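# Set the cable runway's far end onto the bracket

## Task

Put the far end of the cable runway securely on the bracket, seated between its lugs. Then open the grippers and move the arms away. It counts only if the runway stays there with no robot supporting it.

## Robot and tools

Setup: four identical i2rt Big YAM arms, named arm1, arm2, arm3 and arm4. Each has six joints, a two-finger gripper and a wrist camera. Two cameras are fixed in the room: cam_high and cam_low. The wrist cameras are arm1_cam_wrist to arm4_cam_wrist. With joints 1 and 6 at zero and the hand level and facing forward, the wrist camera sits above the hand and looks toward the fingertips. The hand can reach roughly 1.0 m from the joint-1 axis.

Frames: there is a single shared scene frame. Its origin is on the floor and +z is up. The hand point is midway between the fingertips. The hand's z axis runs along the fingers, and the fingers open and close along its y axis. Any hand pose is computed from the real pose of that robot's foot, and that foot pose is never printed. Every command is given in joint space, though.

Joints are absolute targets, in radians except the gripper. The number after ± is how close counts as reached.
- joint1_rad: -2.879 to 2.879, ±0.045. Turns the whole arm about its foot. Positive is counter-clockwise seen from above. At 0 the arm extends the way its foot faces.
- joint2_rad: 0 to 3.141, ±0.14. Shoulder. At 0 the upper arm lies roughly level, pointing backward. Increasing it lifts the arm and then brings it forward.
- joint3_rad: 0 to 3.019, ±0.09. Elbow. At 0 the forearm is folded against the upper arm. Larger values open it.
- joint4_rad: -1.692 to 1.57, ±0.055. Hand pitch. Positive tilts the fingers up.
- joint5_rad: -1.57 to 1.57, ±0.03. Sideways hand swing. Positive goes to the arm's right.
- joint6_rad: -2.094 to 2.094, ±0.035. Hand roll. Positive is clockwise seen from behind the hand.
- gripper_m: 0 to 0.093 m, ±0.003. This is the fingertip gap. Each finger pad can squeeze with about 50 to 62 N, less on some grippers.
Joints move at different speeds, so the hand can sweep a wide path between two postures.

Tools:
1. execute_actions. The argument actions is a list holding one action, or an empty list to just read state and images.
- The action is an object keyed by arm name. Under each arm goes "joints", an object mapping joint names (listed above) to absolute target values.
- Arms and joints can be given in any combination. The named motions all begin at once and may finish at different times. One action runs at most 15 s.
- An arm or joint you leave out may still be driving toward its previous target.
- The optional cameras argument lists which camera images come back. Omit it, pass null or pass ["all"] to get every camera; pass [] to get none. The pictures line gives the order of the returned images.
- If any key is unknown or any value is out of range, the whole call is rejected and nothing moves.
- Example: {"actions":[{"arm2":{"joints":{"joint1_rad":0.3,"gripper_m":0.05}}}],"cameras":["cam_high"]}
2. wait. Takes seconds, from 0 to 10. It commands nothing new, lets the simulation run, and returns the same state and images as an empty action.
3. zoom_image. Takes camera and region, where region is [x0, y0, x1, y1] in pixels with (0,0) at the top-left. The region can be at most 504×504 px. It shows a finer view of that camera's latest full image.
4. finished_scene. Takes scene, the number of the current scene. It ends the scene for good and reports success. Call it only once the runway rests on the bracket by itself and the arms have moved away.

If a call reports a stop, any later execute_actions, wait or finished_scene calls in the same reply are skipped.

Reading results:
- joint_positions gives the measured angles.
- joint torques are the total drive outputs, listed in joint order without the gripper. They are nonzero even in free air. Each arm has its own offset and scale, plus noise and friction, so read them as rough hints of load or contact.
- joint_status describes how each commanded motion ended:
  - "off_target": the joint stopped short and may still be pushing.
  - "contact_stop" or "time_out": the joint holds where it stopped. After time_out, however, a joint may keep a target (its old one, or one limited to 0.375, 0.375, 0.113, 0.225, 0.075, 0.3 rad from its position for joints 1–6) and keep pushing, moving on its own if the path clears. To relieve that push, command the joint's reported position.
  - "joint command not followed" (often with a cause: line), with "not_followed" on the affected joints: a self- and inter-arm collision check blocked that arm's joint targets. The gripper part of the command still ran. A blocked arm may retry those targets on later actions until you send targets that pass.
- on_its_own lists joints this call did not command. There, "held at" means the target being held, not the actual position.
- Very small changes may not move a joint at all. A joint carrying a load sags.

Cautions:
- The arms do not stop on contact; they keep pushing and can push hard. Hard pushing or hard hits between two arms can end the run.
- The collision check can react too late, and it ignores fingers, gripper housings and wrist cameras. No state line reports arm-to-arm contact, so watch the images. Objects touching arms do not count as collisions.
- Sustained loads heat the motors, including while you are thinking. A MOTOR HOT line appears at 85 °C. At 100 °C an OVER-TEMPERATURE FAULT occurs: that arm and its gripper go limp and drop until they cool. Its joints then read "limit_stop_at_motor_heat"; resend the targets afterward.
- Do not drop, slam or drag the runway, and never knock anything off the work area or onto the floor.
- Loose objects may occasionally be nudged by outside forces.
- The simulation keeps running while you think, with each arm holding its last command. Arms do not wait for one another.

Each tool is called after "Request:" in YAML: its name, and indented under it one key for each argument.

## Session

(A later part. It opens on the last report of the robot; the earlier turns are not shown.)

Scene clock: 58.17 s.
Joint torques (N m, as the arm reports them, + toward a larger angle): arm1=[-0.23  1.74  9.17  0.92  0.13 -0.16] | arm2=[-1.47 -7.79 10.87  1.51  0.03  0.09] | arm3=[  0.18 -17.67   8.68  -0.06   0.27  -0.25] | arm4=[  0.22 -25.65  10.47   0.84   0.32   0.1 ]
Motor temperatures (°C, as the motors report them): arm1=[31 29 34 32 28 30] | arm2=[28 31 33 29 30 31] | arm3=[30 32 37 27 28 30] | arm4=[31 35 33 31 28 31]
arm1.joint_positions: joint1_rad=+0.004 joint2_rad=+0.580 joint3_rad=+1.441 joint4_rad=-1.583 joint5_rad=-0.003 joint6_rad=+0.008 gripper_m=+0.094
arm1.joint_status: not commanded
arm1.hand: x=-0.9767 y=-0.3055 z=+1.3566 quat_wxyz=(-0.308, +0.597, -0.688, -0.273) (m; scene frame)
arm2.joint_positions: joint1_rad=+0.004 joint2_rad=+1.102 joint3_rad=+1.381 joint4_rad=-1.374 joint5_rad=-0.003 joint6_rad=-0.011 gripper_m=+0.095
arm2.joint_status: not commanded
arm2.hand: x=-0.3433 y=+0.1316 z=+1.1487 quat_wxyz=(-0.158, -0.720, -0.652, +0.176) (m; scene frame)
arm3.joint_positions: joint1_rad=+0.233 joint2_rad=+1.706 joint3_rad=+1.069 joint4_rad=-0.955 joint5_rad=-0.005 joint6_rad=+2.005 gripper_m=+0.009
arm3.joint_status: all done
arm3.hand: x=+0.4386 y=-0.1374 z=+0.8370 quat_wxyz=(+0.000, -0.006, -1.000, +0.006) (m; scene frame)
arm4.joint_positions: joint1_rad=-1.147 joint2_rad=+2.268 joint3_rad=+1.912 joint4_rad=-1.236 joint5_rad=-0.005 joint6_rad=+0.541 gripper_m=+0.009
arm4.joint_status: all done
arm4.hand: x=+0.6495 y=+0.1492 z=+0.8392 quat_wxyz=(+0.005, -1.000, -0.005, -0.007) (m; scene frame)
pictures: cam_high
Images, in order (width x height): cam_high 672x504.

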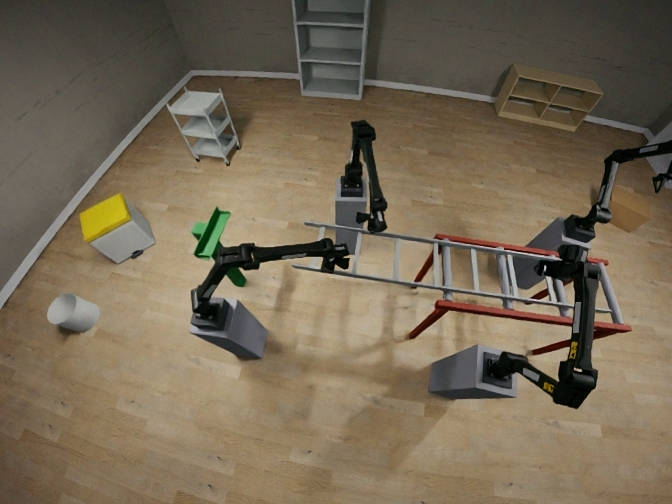

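Request:
execute_actions:
  actions:
    - {"arm3":{"joints":{"joint1_rad":-0.012,"joint2_rad":1.56,"joint3_rad":0.995,"joint4_rad":-0.955,"joint6_rad":1.735}},"arm4":{"joints":{"joint1_rad":-1.04,"joint2_rad":1.98,"joint3_rad":1.515,"joint4_rad":-1.054,"joint6_rad":0.645}}}
  cameras: ["cam_low"]

Scene clock: 61.80 s.
Joint torques (N m, as the arm reports them, + toward a larger angle): arm1=[-0.21  1.74  9.16  0.92  0.13 -0.16] | arm2=[-1.47 -7.75 10.85  1.47  0.03  0.1 ] | arm3=[  0.59 -17.79  10.32  -0.01   0.04  -0.22] | arm4=[ -1.11 -23.92  10.99  -0.01   0.73  -0.2 ]
Motor temperatures (°C, as the motors report them): arm1=[31 29 34 32 28 30] | arm2=[28 31 33 29 30 31] | arm3=[30 32 37 27 28 30] | arm4=[31 35 33 31 28 31]
arm1.joint_positions: joint1_rad=+0.004 joint2_rad=+0.580 joint3_rad=+1.441 joint4_rad=-1.583 joint5_rad=-0.003 joint6_rad=+0.008 gripper_m=+0.094
arm1.joint_status: not commanded
arm1.hand: x=-0.9767 y=-0.3055 z=+1.3566 quat_wxyz=(-0.308, +0.597, -0.688, -0.273) (m; scene frame)
arm2.joint_positions: joint1_rad=+0.004 joint2_rad=+1.102 joint3_rad=+1.381 joint4_rad=-1.374 joint5_rad=-0.003 joint6_rad=-0.011 gripper_m=+0.095
arm2.joint_status: not commanded
arm2.hand: x=-0.3433 y=+0.1316 z=+1.1487 quat_wxyz=(-0.158, -0.720, -0.652, +0.176) (m; scene frame)
arm3.joint_positions: joint1_rad=-0.028 joint2_rad=+1.620 joint3_rad=+0.958 joint4_rad=-0.950 joint5_rad=+0.001 joint6_rad=+1.749 gripper_m=+0.009
arm3.joint_status: all done
arm3.hand: x=+0.5563 y=-0.1460 z=+0.8375 quat_wxyz=(-0.001, -0.008, -1.000, +0.016) (m; scene frame)
arm4.joint_positions: joint1_rad=-1.026 joint2_rad=+2.033 joint3_rad=+1.493 joint4_rad=-1.048 joint5_rad=-0.015 joint6_rad=+0.671 gripper_m=+0.009
arm4.joint_status: all done
arm4.hand: x=+0.7716 y=+0.1405 z=+0.8368 quat_wxyz=(+0.001, -1.000, -0.001, -0.008) (m; scene frame)
pictures: cam_low
Images, in order (width x height): cam_low 672x504.

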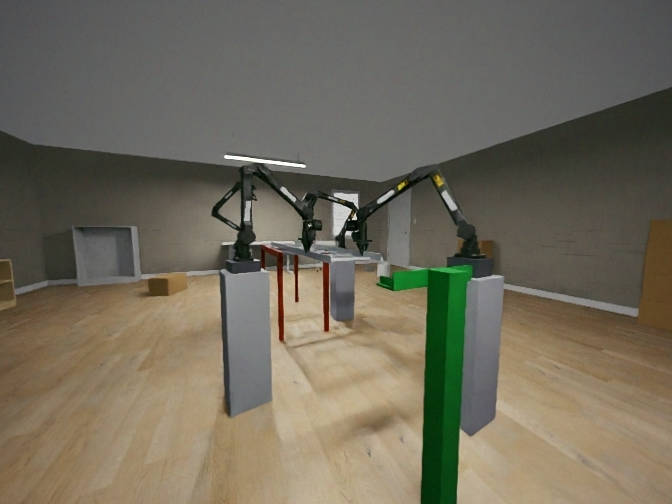

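Request:
execute_actions:
  actions:
    - {"arm3":{"joints":{"joint1_rad":-0.325,"joint2_rad":1.515,"joint3_rad":1.015,"joint4_rad":-0.95,"joint6_rad":1.42}},"arm4":{"joints":{"joint1_rad":-0.882,"joint2_rad":1.73,"joint3_rad":1.2,"joint4_rad":-0.938,"joint6_rad":0.812}}}
  cameras: ["cam_low"]

Scene clock: 65.60 s.
Joint torques (N m, as the arm reports them, + toward a larger angle): arm1=[-0.19  1.75  9.16  0.92  0.13 -0.16] | arm2=[-1.24 -7.93 10.87  1.53  0.03  0.1 ] | arm3=[  1.76 -21.29  11.99  -0.48  -0.1   -0.26] | arm4=[ -0.76 -23.35  12.37  -0.67   0.71  -0.1 ]
Motor temperatures (°C, as the motors report them): arm1=[31 29 34 32 28 30] | arm2=[28 31 33 29 30 31] | arm3=[30 33 38 27 28 30] | arm4=[31 35 33 31 29 31]
arm1.joint_positions: joint1_rad=+0.004 joint2_rad=+0.580 joint3_rad=+1.441 joint4_rad=-1.583 joint5_rad=-0.003 joint6_rad=+0.008 gripper_m=+0.094
arm1.joint_status: not commanded
arm1.hand: x=-0.9767 y=-0.3055 z=+1.3566 quat_wxyz=(-0.308, +0.597, -0.688, -0.273) (m; scene frame)
arm2.joint_positions: joint1_rad=+0.004 joint2_rad=+1.102 joint3_rad=+1.381 joint4_rad=-1.374 joint5_rad=-0.003 joint6_rad=-0.011 gripper_m=+0.095
arm2.joint_status: not commanded
arm2.hand: x=-0.3433 y=+0.1316 z=+1.1487 quat_wxyz=(-0.158, -0.720, -0.652, +0.176) (m; scene frame)
arm3.joint_positions: joint1_rad=-0.344 joint2_rad=+1.615 joint3_rad=+0.958 joint4_rad=-0.933 joint5_rad=+0.004 joint6_rad=+1.433 gripper_m=+0.009
arm3.joint_status: all done
arm3.hand: x=+0.6833 y=-0.1412 z=+0.8386 quat_wxyz=(+0.002, -0.008, -1.000, +0.005) (m; scene frame)
arm4.joint_positions: joint1_rad=-0.874 joint2_rad=+1.827 joint3_rad=+1.155 joint4_rad=-0.916 joint5_rad=-0.015 joint6_rad=+0.824 gripper_m=+0.009
arm4.joint_status: all done
arm4.hand: x=+0.8967 y=+0.1476 z=+0.8354 quat_wxyz=(+0.003, -1.000, +0.000, -0.007) (m; scene frame)
pictures: cam_low
Images, in order (width x height): cam_low 672x504.

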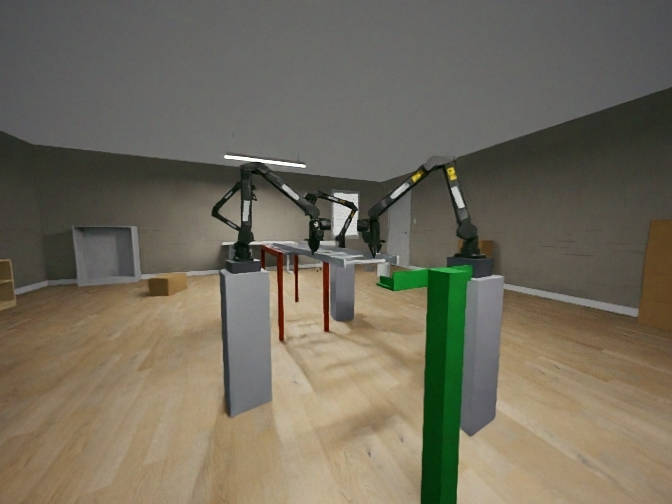

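Request:
execute_actions:
  actions:
    - {"arm3":{"joints":{"joint1_rad":-0.615,"joint2_rad":1.53,"joint3_rad":1.155,"joint4_rad":-1.01,"joint6_rad":1.125}},"arm4":{"joints":{"joint1_rad":-0.645,"joint2_rad":1.495,"joint3_rad":0.995,"joint4_rad":-0.9,"joint6_rad":1.045}}}
  cameras: ["cam_low","cam_high","arm3_cam_wrist"]

Request:
zoom_image:
  camera: "cam_low"
  region: [300, 210, 500, 310]

Request:
zoom_image:
  camera: "cam_high"
  region: [170, 180, 330, 300]

Scene clock: 70.30 s.
Joint torques (N m, as the arm reports them, + toward a larger angle): arm1=[-0.23  1.74  9.17  0.92  0.14 -0.16] | arm2=[-1.38 -7.82 10.86  1.52  0.03  0.1 ] | arm3=[ -0.1  -20.07  15.29   0.19  -0.26  -0.41] | arm4=[ -0.29 -19.3   13.06   0.52   0.09  -0.11]
Motor temperatures (°C, as the motors report them): arm1=[31 29 34 32 28 30] | arm2=[28 31 33 29 30 31] | arm3=[30 33 39 27 28 30] | arm4=[31 35 33 31 29 32]
arm1.joint_positions: joint1_rad=+0.004 joint2_rad=+0.580 joint3_rad=+1.441 joint4_rad=-1.583 joint5_rad=-0.003 joint6_rad=+0.008 gripper_m=+0.094
arm1.joint_status: not commanded
arm1.hand: x=-0.9767 y=-0.3055 z=+1.3566 quat_wxyz=(-0.308, +0.597, -0.688, -0.273) (m; scene frame)
arm2.joint_positions: joint1_rad=+0.004 joint2_rad=+1.102 joint3_rad=+1.381 joint4_rad=-1.374 joint5_rad=-0.003 joint6_rad=-0.011 gripper_m=+0.095
arm2.joint_status: not commanded
arm2.hand: x=-0.3433 y=+0.1316 z=+1.1487 quat_wxyz=(-0.158, -0.720, -0.652, +0.176) (m; scene frame)
arm3.joint_positions: joint1_rad=-0.623 joint2_rad=+1.613 joint3_rad=+1.064 joint4_rad=-1.003 joint5_rad=+0.009 joint6_rad=+1.155 gripper_m=+0.009
arm3.joint_status: joint3_rad time_out (moved +0.106 of +0.197); the others done
arm3.on_its_own: joint3_rad reads +1.064 and still pushes toward +1.155 since a time_out
arm3.hand: x=+0.8051 y=-0.1457 z=+0.8722 quat_wxyz=(-0.005, -0.009, -1.000, -0.011) (m; scene frame)
arm4.joint_positions: joint1_rad=-0.642 joint2_rad=+1.584 joint3_rad=+0.946 joint4_rad=-0.904 joint5_rad=+0.002 joint6_rad=+1.059 gripper_m=+0.009
arm4.joint_status: all done
arm4.hand: x=+1.0182 y=+0.1448 z=+0.8734 quat_wxyz=(-0.010, -1.000, +0.002, +0.012) (m; scene frame)
pictures: arm3_cam_wrist, cam_high, cam_low
Images, in order (width x height): arm3_cam_wrist 504x504, cam_high 672x504, cam_low 672x504.

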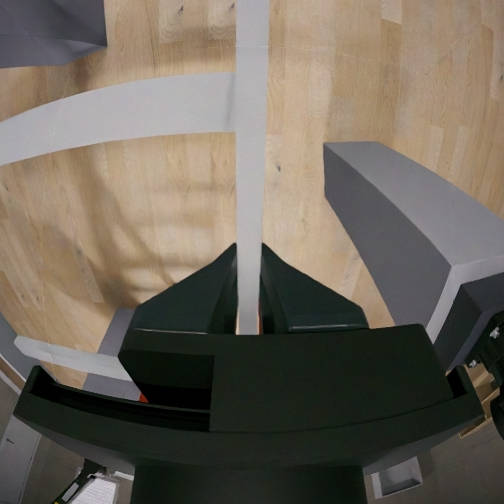

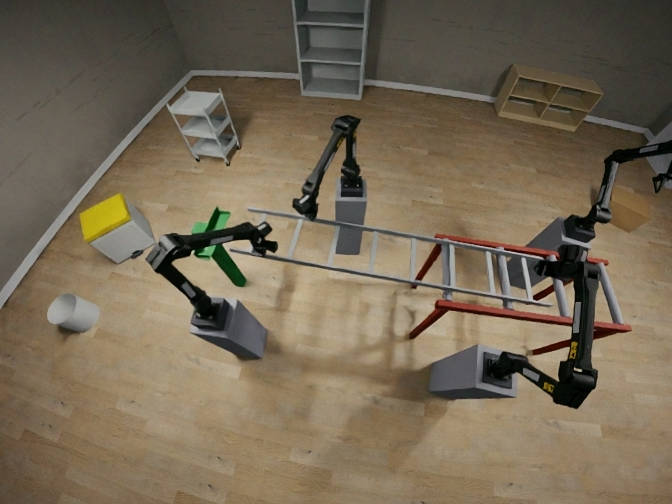

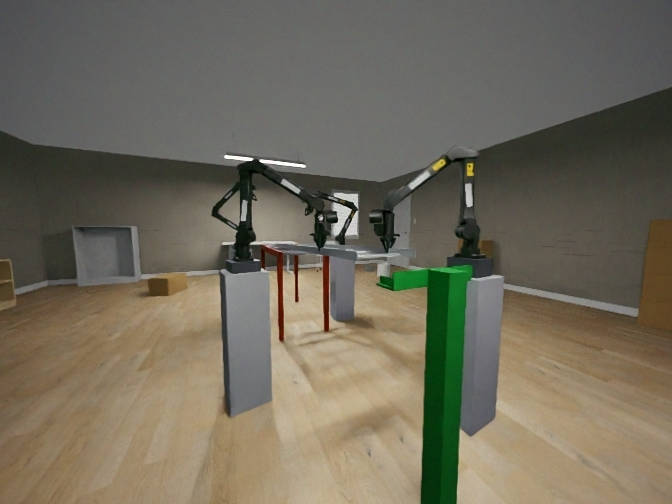

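Region (300, 210, 500, 310) of cam_low's 672x504 image, scaled by 2.520, with more detail than that image has.

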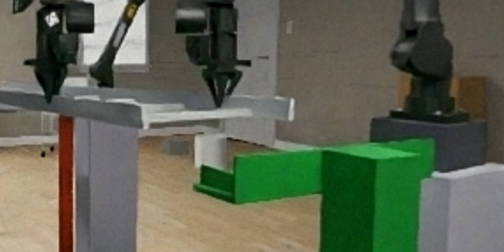

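Region (170, 180, 330, 300) of cam_high's 672x504 image, scaled by 3.150, with more detail than that image has; it fills the top 378 rows of this view, and the rest is white.

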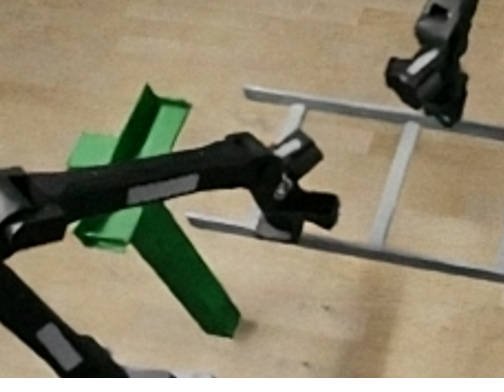

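Request:
execute_actions:
  actions: []
  cameras: ["arm4_cam_wrist"]

Scene clock: 74.70 s.
Joint torques (N m, as the arm reports them, + toward a larger angle): arm1=[-0.19  1.73  9.17  0.92  0.13 -0.16] | arm2=[-1.47 -7.71 10.89  1.52  0.03  0.1 ] | arm3=[  0.2  -20.33  15.1    0.04  -0.21  -0.43] | arm4=[ -0.35 -19.18  12.95   0.5    0.09  -0.11]
Motor temperatures (°C, as the motors report them): arm1=[31 29 34 32 28 30] | arm2=[28 31 34 29 30 31] | arm3=[30 33 41 27 28 30] | arm4=[31 35 34 31 29 32]
arm1.joint_positions: joint1_rad=+0.004 joint2_rad=+0.580 joint3_rad=+1.441 joint4_rad=-1.583 joint5_rad=-0.003 joint6_rad=+0.008 gripper_m=+0.094
arm1.joint_status: not commanded
arm1.hand: x=-0.9767 y=-0.3055 z=+1.3566 quat_wxyz=(-0.308, +0.597, -0.688, -0.273) (m; scene frame)
arm2.joint_positions: joint1_rad=+0.004 joint2_rad=+1.102 joint3_rad=+1.381 joint4_rad=-1.374 joint5_rad=-0.003 joint6_rad=-0.011 gripper_m=+0.095
arm2.joint_status: not commanded
arm2.hand: x=-0.3433 y=+0.1316 z=+1.1487 quat_wxyz=(-0.158, -0.720, -0.652, +0.176) (m; scene frame)
arm3.joint_positions: joint1_rad=-0.623 joint2_rad=+1.613 joint3_rad=+1.064 joint4_rad=-1.003 joint5_rad=+0.009 joint6_rad=+1.155 gripper_m=+0.009
arm3.joint_status: joint3_rad time_out (moved +0.106 of +0.197); the others done
arm3.on_its_own: joint3_rad reads +1.064 and still pushes toward +1.155 since a time_out
arm3.hand: x=+0.8051 y=-0.1457 z=+0.8722 quat_wxyz=(-0.005, -0.009, -1.000, -0.011) (m; scene frame)
arm4.joint_positions: joint1_rad=-0.642 joint2_rad=+1.584 joint3_rad=+0.946 joint4_rad=-0.904 joint5_rad=+0.002 joint6_rad=+1.059 gripper_m=+0.009
arm4.joint_status: all done
arm4.hand: x=+1.0182 y=+0.1448 z=+0.8734 quat_wxyz=(-0.010, -1.000, +0.002, +0.012) (m; scene frame)
pictures: arm4_cam_wrist
Images, in order (width x height): arm4_cam_wrist 504x504.

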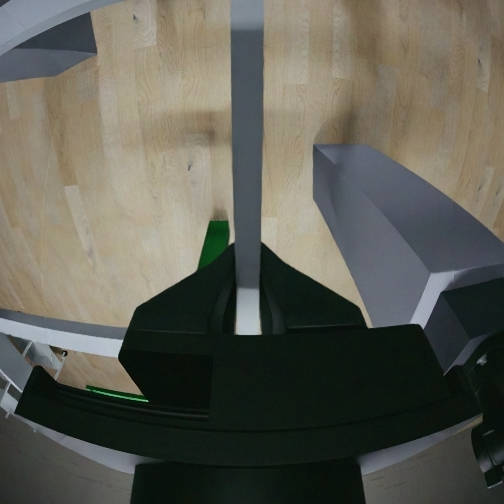

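Request:
execute_actions:
  actions:
    - {"arm3":{"joints":{"joint1_rad":-0.912,"joint2_rad":1.76,"joint3_rad":1.48,"joint4_rad":-1.12,"joint6_rad":0.825}},"arm4":{"joints":{"joint1_rad":-0.216,"joint2_rad":1.388,"joint3_rad":0.853,"joint4_rad":-0.91,"joint6_rad":1.47}}}
  cameras: ["cam_low","cam_high","arm4_cam_wrist"]

Request:
zoom_image:
  camera: "cam_low"
  region: [340, 210, 500, 310]

Request:
zoom_image:
  camera: "cam_high"
  region: [160, 180, 300, 290]

Scene clock: 81.93 s.
Joint torques (N m, as the arm reports them, + toward a larger angle): arm1=[-0.24  1.74  9.17  0.92  0.13 -0.15] | arm2=[-1.48 -7.7  10.85  1.51  0.03  0.11] | arm3=[  1.18 -25.16  15.36   0.05  -0.07  -0.39] | arm4=[ -0.22 -17.    12.85  -0.29   0.25  -0.15]
Motor temperatures (°C, as the motors report them): arm1=[31 29 34 32 28 30] | arm2=[28 31 34 29 30 31] | arm3=[30 34 43 27 28 30] | arm4=[31 35 34 31 29 32]
arm1.joint_positions: joint1_rad=+0.004 joint2_rad=+0.580 joint3_rad=+1.441 joint4_rad=-1.583 joint5_rad=-0.003 joint6_rad=+0.008 gripper_m=+0.094
arm1.joint_status: not commanded
arm1.hand: x=-0.9767 y=-0.3055 z=+1.3566 quat_wxyz=(-0.308, +0.597, -0.688, -0.273) (m; scene frame)
arm2.joint_positions: joint1_rad=+0.004 joint2_rad=+1.102 joint3_rad=+1.381 joint4_rad=-1.374 joint5_rad=-0.003 joint6_rad=-0.011 gripper_m=+0.095
arm2.joint_status: not commanded
arm2.hand: x=-0.3433 y=+0.1316 z=+1.1487 quat_wxyz=(-0.158, -0.720, -0.652, +0.176) (m; scene frame)
arm3.joint_positions: joint1_rad=-0.926 joint2_rad=+1.851 joint3_rad=+1.390 joint4_rad=-1.111 joint5_rad=+0.003 joint6_rad=+0.854 gripper_m=+0.009
arm3.joint_status: joint3_rad time_out (moved +0.326 of +0.416); the others done
arm3.on_its_own: joint3_rad reads +1.390 and still pushes toward +1.480 since a time_out
arm3.hand: x=+0.9790 y=-0.1458 z=+0.8703 quat_wxyz=(+0.002, -0.009, -1.000, -0.003) (m; scene frame)
arm4.joint_positions: joint1_rad=-0.212 joint2_rad=+1.476 joint3_rad=+0.802 joint4_rad=-0.897 joint5_rad=-0.002 joint6_rad=+1.487 gripper_m=+0.009
arm4.joint_status: all done
arm4.hand: x=+1.1901 y=+0.1493 z=+0.8667 quat_wxyz=(+0.002, -1.000, +0.001, +0.003) (m; scene frame)
pictures: arm4_cam_wrist, cam_high, cam_low
Images, in order (width x height): arm4_cam_wrist 504x504, cam_high 672x504, cam_low 672x504.

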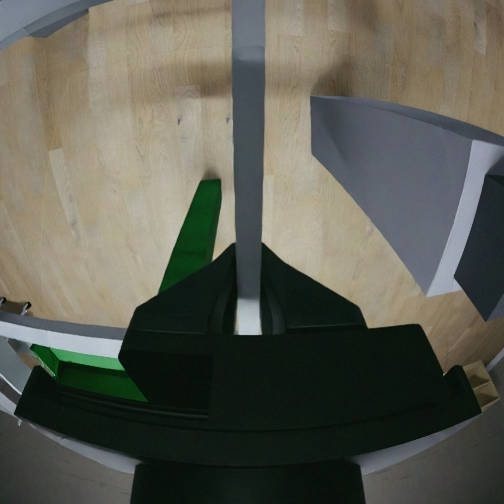

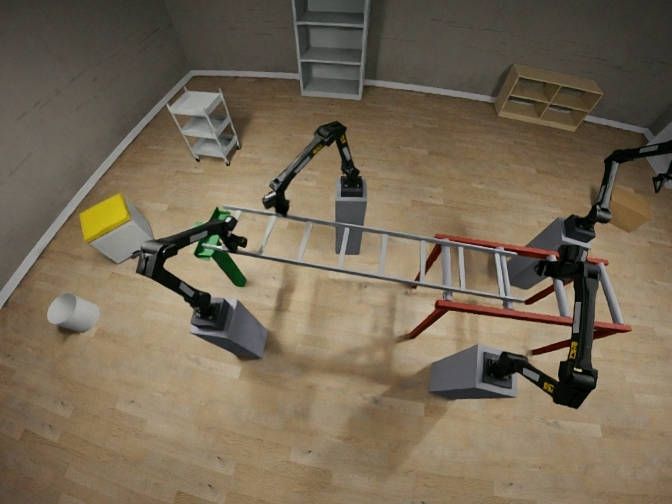

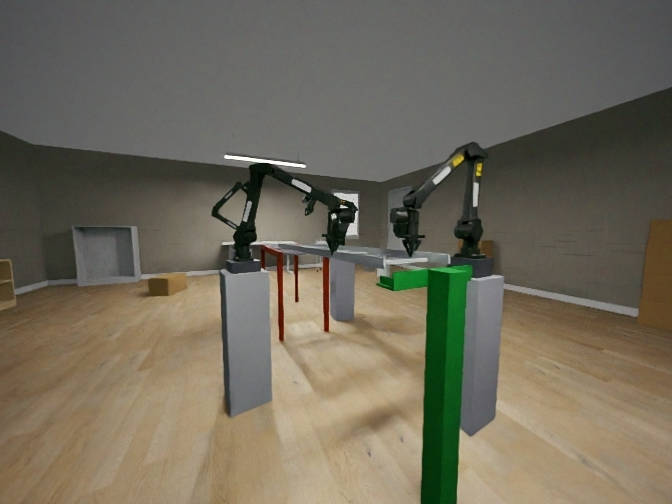

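Region (340, 210, 500, 310) of cam_low's 672x504 image, scaled by 3.150, with more detail than that image has; it fills the top 315 rows of this view, and the rest is white.

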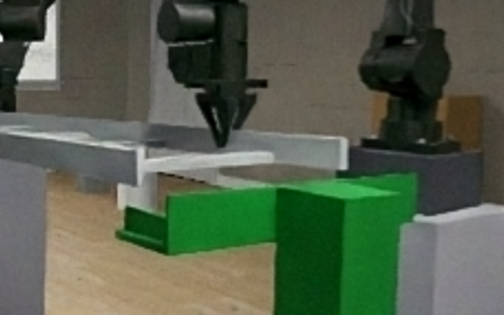

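Region (160, 180, 300, 290) of cam_high's 672x504 image, scaled by 3.600, with more detail than that image has; it fills the top 396 rows of this view, and the rest is white.

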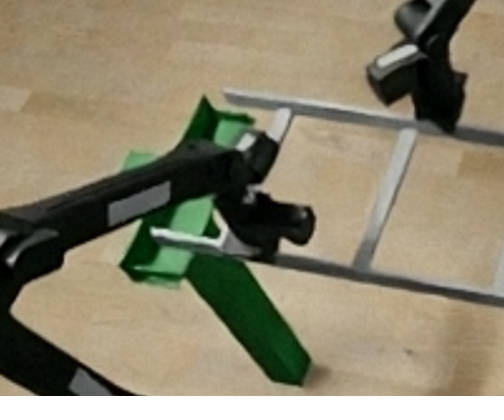

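Request:
execute_actions:
  actions:
    - {"arm3":{"joints":{"joint1_rad":-0.897,"joint2_rad":1.835,"joint3_rad":1.568,"joint4_rad":-1.135,"joint6_rad":0.81}},"arm4":{"joints":{"joint1_rad":-0.18,"joint2_rad":1.325,"joint3_rad":0.76,"joint4_rad":-0.885,"joint6_rad":1.485}}}
  cameras: ["cam_low","cam_high"]

Request:
zoom_image:
  camera: "cam_low"
  region: [340, 210, 500, 310]

Request:
zoom_image:
  camera: "cam_high"
  region: [160, 180, 300, 290]

Scene clock: 91.23 s.
Joint torques (N m, as the arm reports them, + toward a larger angle): arm1=[-0.19  1.76  9.18  0.92  0.13 -0.16] | arm2=[-1.39 -7.77 10.87  1.51  0.04  0.1 ] | arm3=[  0.52 -25.57  16.55  -0.33   0.01  -0.53] | arm4=[  1.48 -16.83  11.75  -0.38   0.05   0.05]
Motor temperatures (°C, as the motors report them): arm1=[31 29 34 32 28 30] | arm2=[28 31 34 29 30 31] | arm3=[30 36 45 27 28 30] | arm4=[31 35 35 31 29 32]
arm1.joint_positions: joint1_rad=+0.004 joint2_rad=+0.580 joint3_rad=+1.441 joint4_rad=-1.583 joint5_rad=-0.003 joint6_rad=+0.008 gripper_m=+0.094
arm1.joint_status: not commanded
arm1.hand: x=-0.9767 y=-0.3055 z=+1.3566 quat_wxyz=(-0.308, +0.597, -0.688, -0.273) (m; scene frame)
arm2.joint_positions: joint1_rad=+0.004 joint2_rad=+1.102 joint3_rad=+1.381 joint4_rad=-1.374 joint5_rad=-0.003 joint6_rad=-0.011 gripper_m=+0.095
arm2.joint_status: not commanded
arm2.hand: x=-0.3433 y=+0.1316 z=+1.1487 quat_wxyz=(-0.158, -0.720, -0.652, +0.176) (m; scene frame)
arm3.joint_positions: joint1_rad=-0.912 joint2_rad=+1.910 joint3_rad=+1.463 joint4_rad=-1.116 joint5_rad=+0.002 joint6_rad=+0.853 gripper_m=+0.009
arm3.joint_status: joint3_rad time_out (moved +0.073 of +0.178); joint6_rad time_out (moved +0.000 of -0.044); the others done
arm3.on_its_own: joint3_rad reads +1.463 and still pushes toward +1.568 since a time_out; joint6_rad reads +0.853 and still pushes toward +0.810 since a time_out
arm3.hand: x=+0.9898 y=-0.1223 z=+0.8646 quat_wxyz=(-0.001, -0.002, -1.000, -0.007) (m; scene frame)
arm4.joint_positions: joint1_rad=-0.201 joint2_rad=+1.423 joint3_rad=+0.719 joint4_rad=-0.871 joint5_rad=+0.003 joint6_rad=+1.484 gripper_m=+0.009
arm4.joint_status: all done
arm4.hand: x=+1.1955 y=+0.1776 z=+0.8589 quat_wxyz=(+0.004, -1.000, -0.007, +0.005) (m; scene frame)
pictures: cam_high, cam_low
Images, in order (width x height): cam_high 672x504, cam_low 672x504.

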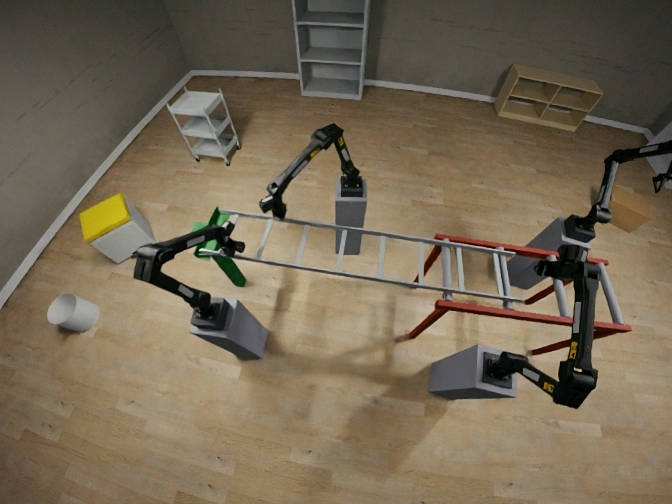

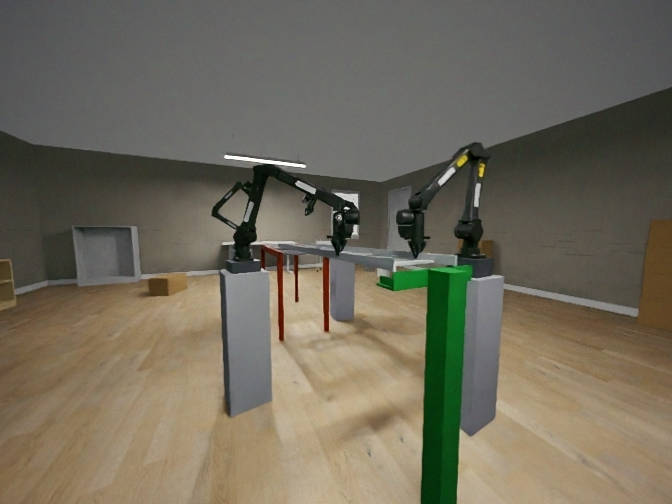

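Region (340, 210, 500, 310) of cam_low's 672x504 image, scaled by 3.150, with more detail than that image has; it fills the top 315 rows of this view, and the rest is white.

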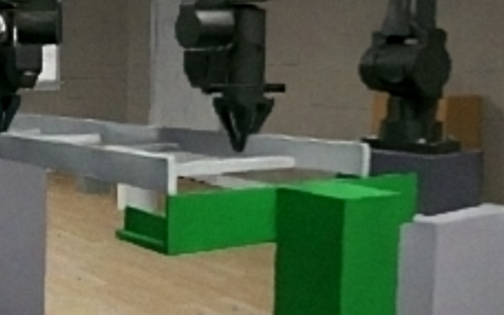

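Region (160, 180, 300, 290) of cam_high's 672x504 image, scaled by 3.600, with more detail than that image has; it fills the top 396 rows of this view, and the rest is white.

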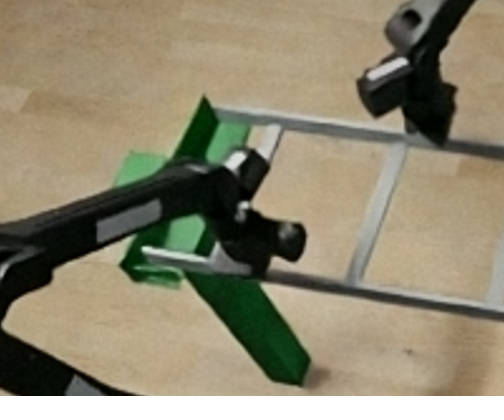

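Request:
execute_actions:
  actions:
    - {"arm3":{"joints":{"joint1_rad":-0.915,"joint2_rad":1.895,"joint3_rad":1.54,"joint4_rad":-1.085,"joint6_rad":0.845}},"arm4":{"joints":{"joint1_rad":-0.168,"joint2_rad":1.395,"joint3_rad":0.725,"joint4_rad":-0.81}}}
  cameras: ["cam_low","cam_high"]

Request:
zoom_image:
  camera: "cam_low"
  region: [340, 210, 500, 310]

Request:
zoom_image:
  camera: "cam_high"
  region: [160, 180, 300, 290]

Scene clock: 97.43 s.
Joint torques (N m, as the arm reports them, + toward a larger angle): arm1=[-0.25  1.76  9.16  0.92  0.13 -0.16] | arm2=[-1.38 -7.84 10.86  1.54  0.04  0.1 ] | arm3=[ -0.67 -23.59  14.59   0.84   0.09  -0.19] | arm4=[  2.13 -12.92  10.96   0.45  -0.1    0.  ]
Motor temperatures (°C, as the motors report them): arm1=[31 29 34 32 28 30] | arm2=[28 31 34 29 30 31] | arm3=[30 36 47 27 28 30] | arm4=[31 34 35 31 29 32]
arm1.joint_positions: joint1_rad=+0.004 joint2_rad=+0.580 joint3_rad=+1.441 joint4_rad=-1.583 joint5_rad=-0.003 joint6_rad=+0.008 gripper_m=+0.094
arm1.joint_status: not commanded
arm1.hand: x=-0.9767 y=-0.3055 z=+1.3566 quat_wxyz=(-0.308, +0.597, -0.688, -0.273) (m; scene frame)
arm2.joint_positions: joint1_rad=+0.004 joint2_rad=+1.102 joint3_rad=+1.381 joint4_rad=-1.374 joint5_rad=-0.003 joint6_rad=-0.011 gripper_m=+0.095
arm2.joint_status: not commanded
arm2.hand: x=-0.3433 y=+0.1316 z=+1.1487 quat_wxyz=(-0.158, -0.720, -0.652, +0.176) (m; scene frame)
arm3.joint_positions: joint1_rad=-0.913 joint2_rad=+1.937 joint3_rad=+1.463 joint4_rad=-1.092 joint5_rad=-0.001 joint6_rad=+0.853 gripper_m=+0.009
arm3.joint_status: all done
arm3.hand: x=+0.9923 y=-0.1194 z=+0.8503 quat_wxyz=(+0.001, -0.003, -1.000, -0.007) (m; scene frame)
arm4.joint_positions: joint1_rad=-0.193 joint2_rad=+1.446 joint3_rad=+0.689 joint4_rad=-0.816 joint5_rad=+0.007 joint6_rad=+1.487 gripper_m=+0.009
arm4.joint_status: all done
arm4.hand: x=+1.1973 y=+0.1817 z=+0.8435 quat_wxyz=(+0.003, -1.000, -0.009, +0.007) (m; scene frame)
pictures: cam_high, cam_low
Images, in order (width x height): cam_high 672x504, cam_low 672x504.

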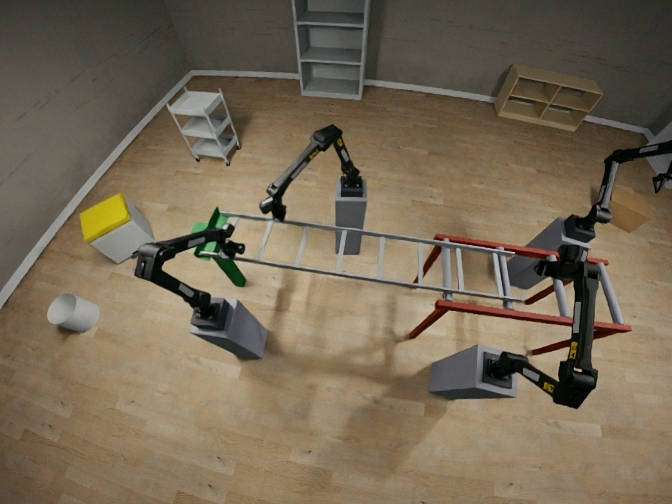

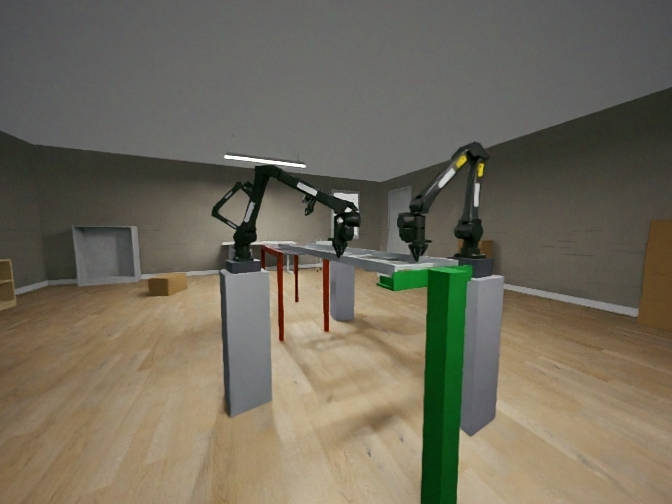

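Region (340, 210, 500, 310) of cam_low's 672x504 image, scaled by 3.150, with more detail than that image has; it fills the top 315 rows of this view, and the rest is white.

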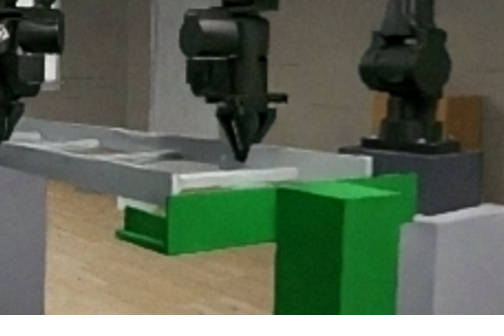

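Region (160, 180, 300, 290) of cam_high's 672x504 image, scaled by 3.600, with more detail than that image has; it fills the top 396 rows of this view, and the rest is white.

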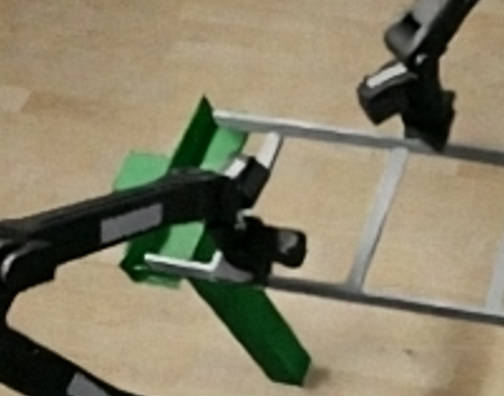

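Request:
execute_actions:
  actions:
    - {"arm3":{"joints":{"joint2_rad":1.94,"joint3_rad":1.485,"joint4_rad":-1.03}},"arm4":{"joints":{"joint1_rad":-0.185,"joint2_rad":1.465,"joint3_rad":0.71,"joint4_rad":-0.74}}}
  cameras: ["cam_low","cam_high"]

Request:
zoom_image:
  camera: "cam_low"
  region: [340, 210, 500, 310]

Request:
zoom_image:
  camera: "cam_high"
  region: [160, 180, 300, 290]

Scene clock: 101.90 s.
Joint torques (N m, as the arm reports them, + toward a larger angle): arm1=[-0.24  1.72  9.17  0.91  0.13 -0.16] | arm2=[-1.45 -7.89 10.85  1.55  0.03  0.09] | arm3=[ -0.38 -20.04  10.38   2.83   0.09  -0.21] | arm4=[ 0.72 -7.71  9.65  3.26 -0.11  0.  ]
Motor temperatures (°C, as the motors report them): arm1=[31 29 34 32 28 30] | arm2=[28 31 34 29 30 31] | arm3=[30 36 46 27 28 30] | arm4=[31 34 34 31 29 32]
arm1.joint_positions: joint1_rad=+0.004 joint2_rad=+0.580 joint3_rad=+1.441 joint4_rad=-1.583 joint5_rad=-0.003 joint6_rad=+0.008 gripper_m=+0.094
arm1.joint_status: not commanded
arm1.hand: x=-0.9767 y=-0.3055 z=+1.3566 quat_wxyz=(-0.308, +0.597, -0.688, -0.273) (m; scene frame)
arm2.joint_positions: joint1_rad=+0.004 joint2_rad=+1.102 joint3_rad=+1.381 joint4_rad=-1.374 joint5_rad=-0.003 joint6_rad=-0.011 gripper_m=+0.095
arm2.joint_status: not commanded
arm2.hand: x=-0.3433 y=+0.1316 z=+1.1487 quat_wxyz=(-0.158, -0.720, -0.652, +0.176) (m; scene frame)
arm3.joint_positions: joint1_rad=-0.913 joint2_rad=+1.937 joint3_rad=+1.463 joint4_rad=-1.090 joint5_rad=-0.001 joint6_rad=+0.853 gripper_m=+0.009
arm3.joint_status: joint4_rad time_out (moved +0.002 of +0.062); the others done
arm3.on_its_own: joint4_rad reads -1.090 and still pushes toward -1.030 since a time_out
arm3.hand: x=+0.9925 y=-0.1192 z=+0.8503 quat_wxyz=(+0.001, -0.003, -1.000, -0.008) (m; scene frame)
arm4.joint_positions: joint1_rad=-0.193 joint2_rad=+1.446 joint3_rad=+0.687 joint4_rad=-0.811 joint5_rad=+0.007 joint6_rad=+1.487 gripper_m=+0.009
arm4.joint_status: joint4_rad time_out (moved +0.005 of +0.076); the others done
arm4.on_its_own: joint4_rad reads -0.811 and still pushes toward -0.740 since a time_out
arm4.hand: x=+1.1973 y=+0.1814 z=+0.8431 quat_wxyz=(+0.002, -1.000, -0.009, +0.007) (m; scene frame)
pictures: cam_high, cam_low
Images, in order (width x height): cam_high 672x504, cam_low 672x504.

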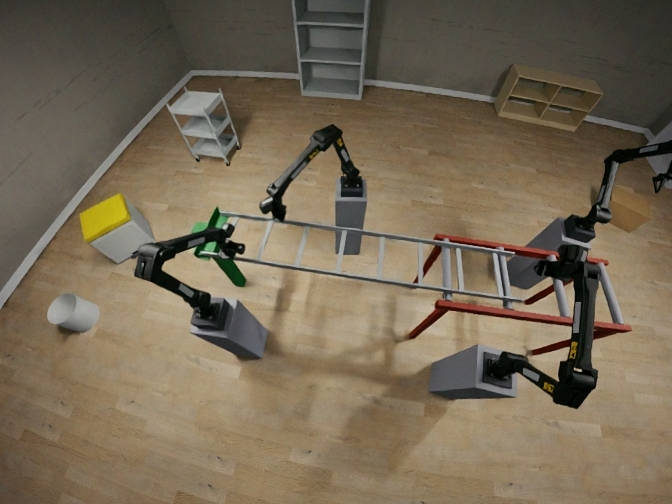

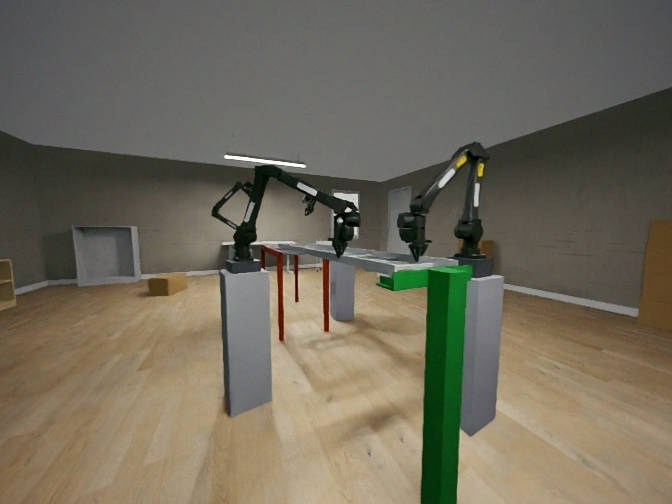

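Region (340, 210, 500, 310) of cam_low's 672x504 image, scaled by 3.150, with more detail than that image has; it fills the top 315 rows of this view, and the rest is white.

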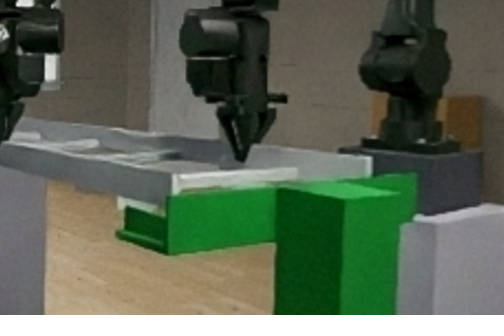

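Region (160, 180, 300, 290) of cam_high's 672x504 image, scaled by 3.600, with more detail than that image has; it fills the top 396 rows of this view, and the rest is white.

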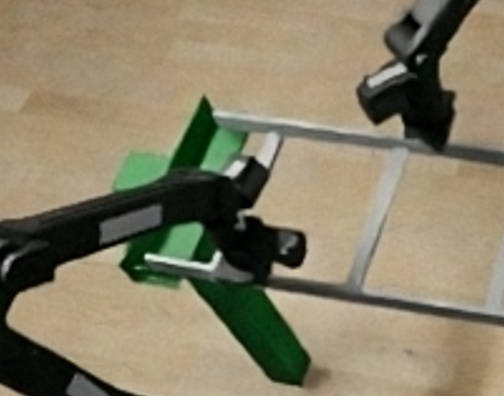

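Request:
execute_actions:
  actions:
    - {"arm3":{"joints":{"joint1_rad":-0.925,"joint2_rad":1.81,"joint3_rad":1.49,"joint4_rad":-1.105,"joint6_rad":0.83}},"arm4":{"joints":{"joint1_rad":-0.2,"joint2_rad":1.385,"joint3_rad":0.815,"joint4_rad":-0.865,"joint6_rad":1.475}}}
  cameras: ["cam_low","cam_high"]

Request:
zoom_image:
  camera: "cam_low"
  region: [340, 210, 500, 310]

Request:
zoom_image:
  camera: "cam_high"
  region: [180, 190, 260, 280]

Scene clock: 106.67 s.
Joint torques (N m, as the arm reports them, + toward a larger angle): arm1=[-0.22  1.74  9.18  0.92  0.13 -0.16] | arm2=[-1.51 -7.92 10.9   1.54  0.04  0.1 ] | arm3=[ -1.52 -29.19  10.84  -0.21   0.09  -0.36] | arm4=[ -0.71 -13.95  18.26  -1.37  -0.04  -0.09]
Motor temperatures (°C, as the motors report them): arm1=[31 29 34 32 28 30] | arm2=[28 31 34 29 30 31] | arm3=[30 36 45 27 28 30] | arm4=[31 34 35 31 29 31]
arm1.joint_positions: joint1_rad=+0.004 joint2_rad=+0.580 joint3_rad=+1.441 joint4_rad=-1.583 joint5_rad=-0.003 joint6_rad=+0.008 gripper_m=+0.094
arm1.joint_status: not commanded
arm1.hand: x=-0.9767 y=-0.3055 z=+1.3566 quat_wxyz=(-0.308, +0.597, -0.688, -0.273) (m; scene frame)
arm2.joint_positions: joint1_rad=+0.004 joint2_rad=+1.102 joint3_rad=+1.381 joint4_rad=-1.374 joint5_rad=-0.003 joint6_rad=-0.011 gripper_m=+0.095
arm2.joint_status: not commanded
arm2.hand: x=-0.3433 y=+0.1316 z=+1.1487 quat_wxyz=(-0.158, -0.720, -0.652, +0.176) (m; scene frame)
arm3.joint_positions: joint1_rad=-0.915 joint2_rad=+1.928 joint3_rad=+1.459 joint4_rad=-1.092 joint5_rad=-0.002 joint6_rad=+0.853 gripper_m=+0.009
arm3.joint_status: all done
arm3.hand: x=+0.9926 y=-0.1206 z=+0.8538 quat_wxyz=(+0.000, -0.004, -1.000, -0.009) (m; scene frame)
arm4.joint_positions: joint1_rad=-0.193 joint2_rad=+1.447 joint3_rad=+0.699 joint4_rad=-0.827 joint5_rad=+0.006 joint6_rad=+1.487 gripper_m=+0.009
arm4.joint_status: joint3_rad time_out (moved +0.012 of +0.128); the others done
arm4.on_its_own: joint3_rad reads +0.699 and still pushes toward +0.812 since a time_out
arm4.hand: x=+1.1974 y=+0.1794 z=+0.8462 quat_wxyz=(+0.004, -1.000, -0.009, +0.006) (m; scene frame)
pictures: cam_high, cam_low
Images, in order (width x height): cam_high 672x504, cam_low 672x504.

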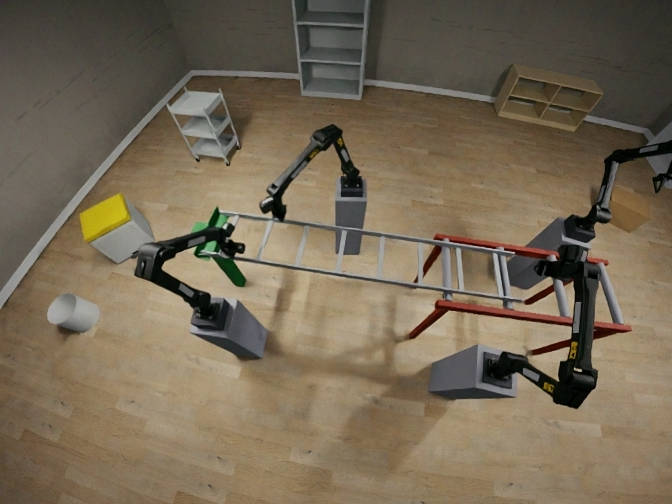

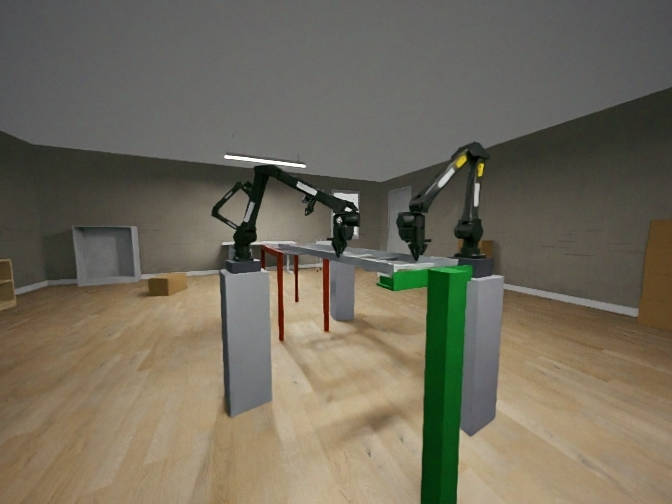

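Region (340, 210, 500, 310) of cam_low's 672x504 image, scaled by 3.150, with more detail than that image has; it fills the top 315 rows of this view, and the rest is white.

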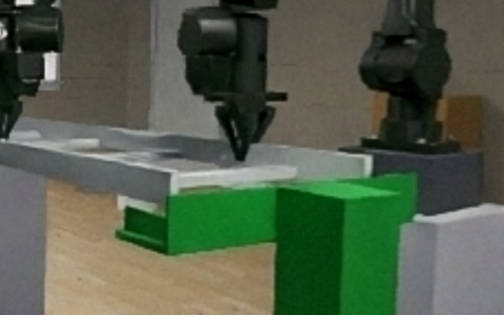

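Region (180, 190, 260, 280) of cam_high's 672x504 image, scaled by 5.600, with more detail than that image has.

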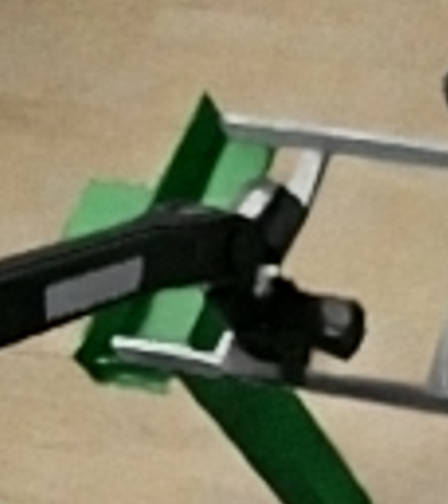

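Request:
execute_actions:
  actions:
    - {"arm3":{"joints":{"joint2_rad":1.79,"joint3_rad":1.5,"joint4_rad":-1.1}},"arm4":{"joints":{"joint2_rad":1.345,"joint3_rad":0.83,"joint4_rad":-0.87}}}
  cameras: ["cam_low","cam_high","arm3_cam_wrist"]

Request:
zoom_image:
  camera: "cam_low"
  region: [340, 210, 500, 310]

Request:
zoom_image:
  camera: "cam_high"
  region: [180, 190, 260, 280]

Scene clock: 114.57 s.
Joint torques (N m, as the arm reports them, + toward a larger angle): arm1=[-0.23  1.75  9.17  0.91  0.13 -0.16] | arm2=[-1.47 -7.85 10.89  1.5   0.04  0.1 ] | arm3=[ -0.92 -29.59  11.9    0.24   0.09  -0.34] | arm4=[ -0.75 -17.1   18.29  -1.01   0.04  -0.09]
Motor temperatures (°C, as the motors report them): arm1=[31 29 35 32 28 30] | arm2=[28 31 34 29 30 31] | arm3=[30 38 44 27 28 30] | arm4=[31 34 37 31 29 31]
arm1.joint_positions: joint1_rad=+0.004 joint2_rad=+0.580 joint3_rad=+1.441 joint4_rad=-1.583 joint5_rad=-0.003 joint6_rad=+0.008 gripper_m=+0.094
arm1.joint_status: not commanded
arm1.hand: x=-0.9767 y=-0.3055 z=+1.3566 quat_wxyz=(-0.308, +0.597, -0.688, -0.273) (m; scene frame)
arm2.joint_positions: joint1_rad=+0.004 joint2_rad=+1.102 joint3_rad=+1.381 joint4_rad=-1.374 joint5_rad=-0.003 joint6_rad=-0.011 gripper_m=+0.095
arm2.joint_status: not commanded
arm2.hand: x=-0.3433 y=+0.1316 z=+1.1487 quat_wxyz=(-0.158, -0.720, -0.652, +0.176) (m; scene frame)
arm3.joint_positions: joint1_rad=-0.917 joint2_rad=+1.921 joint3_rad=+1.457 joint4_rad=-1.094 joint5_rad=-0.002 joint6_rad=+0.853 gripper_m=+0.009
arm3.joint_status: all done
arm3.hand: x=+0.9926 y=-0.1220 z=+0.8567 quat_wxyz=(-0.001, -0.005, -1.000, -0.010) (m; scene frame)
arm4.joint_positions: joint1_rad=-0.193 joint2_rad=+1.446 joint3_rad=+0.709 joint4_rad=-0.840 joint5_rad=+0.004 joint6_rad=+1.487 gripper_m=+0.009
arm4.joint_status: joint3_rad time_out (moved +0.010 of +0.131); the others done
arm4.on_its_own: joint3_rad reads +0.709 and still pushes toward +0.822 since a time_out
arm4.hand: x=+1.1977 y=+0.1772 z=+0.8492 quat_wxyz=(+0.005, -1.000, -0.009, +0.005) (m; scene frame)
pictures: arm3_cam_wrist, cam_high, cam_low
Images, in order (width x height): arm3_cam_wrist 504x504, cam_high 672x504, cam_low 672x504.

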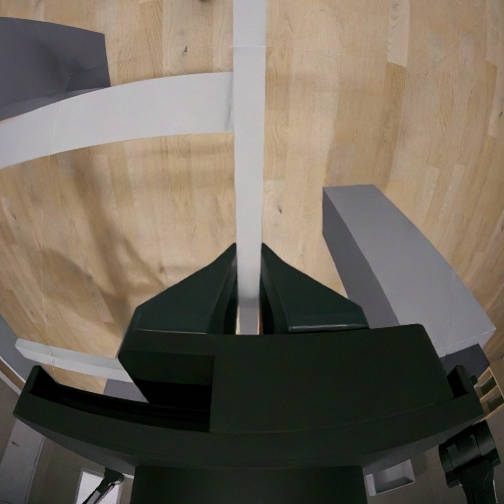

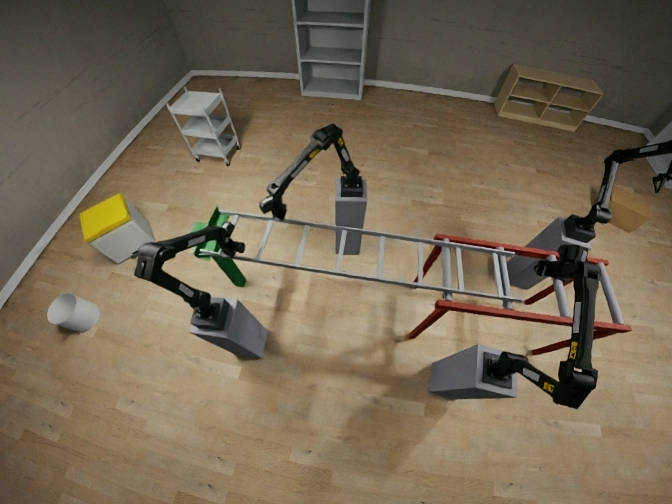

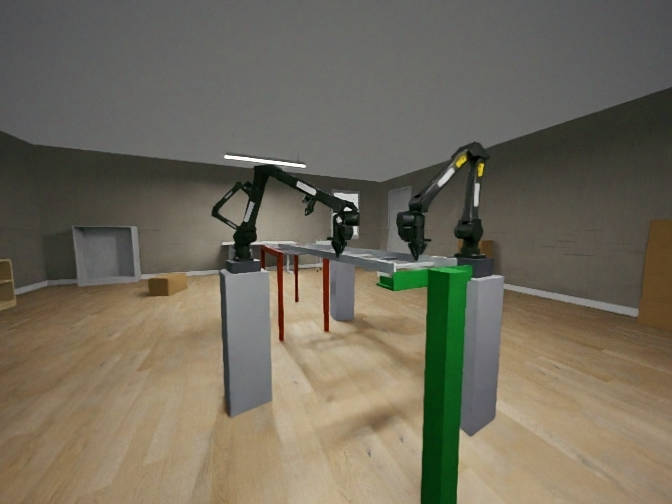

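Region (340, 210, 500, 310) of cam_low's 672x504 image, scaled by 3.150, with more detail than that image has; it fills the top 315 rows of this view, and the rest is white.

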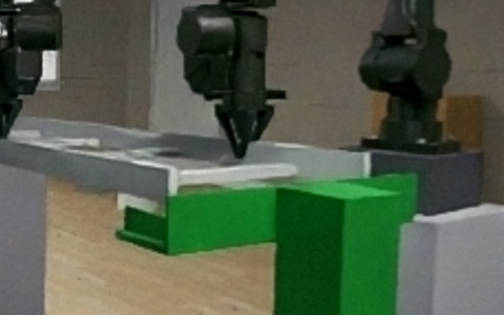

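Region (180, 190, 260, 280) of cam_high's 672x504 image, scaled by 5.600, with more detail than that image has.

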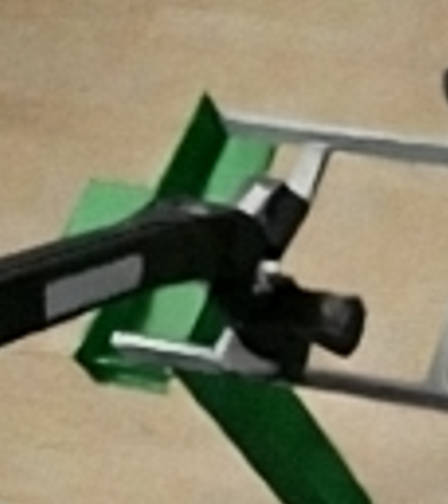

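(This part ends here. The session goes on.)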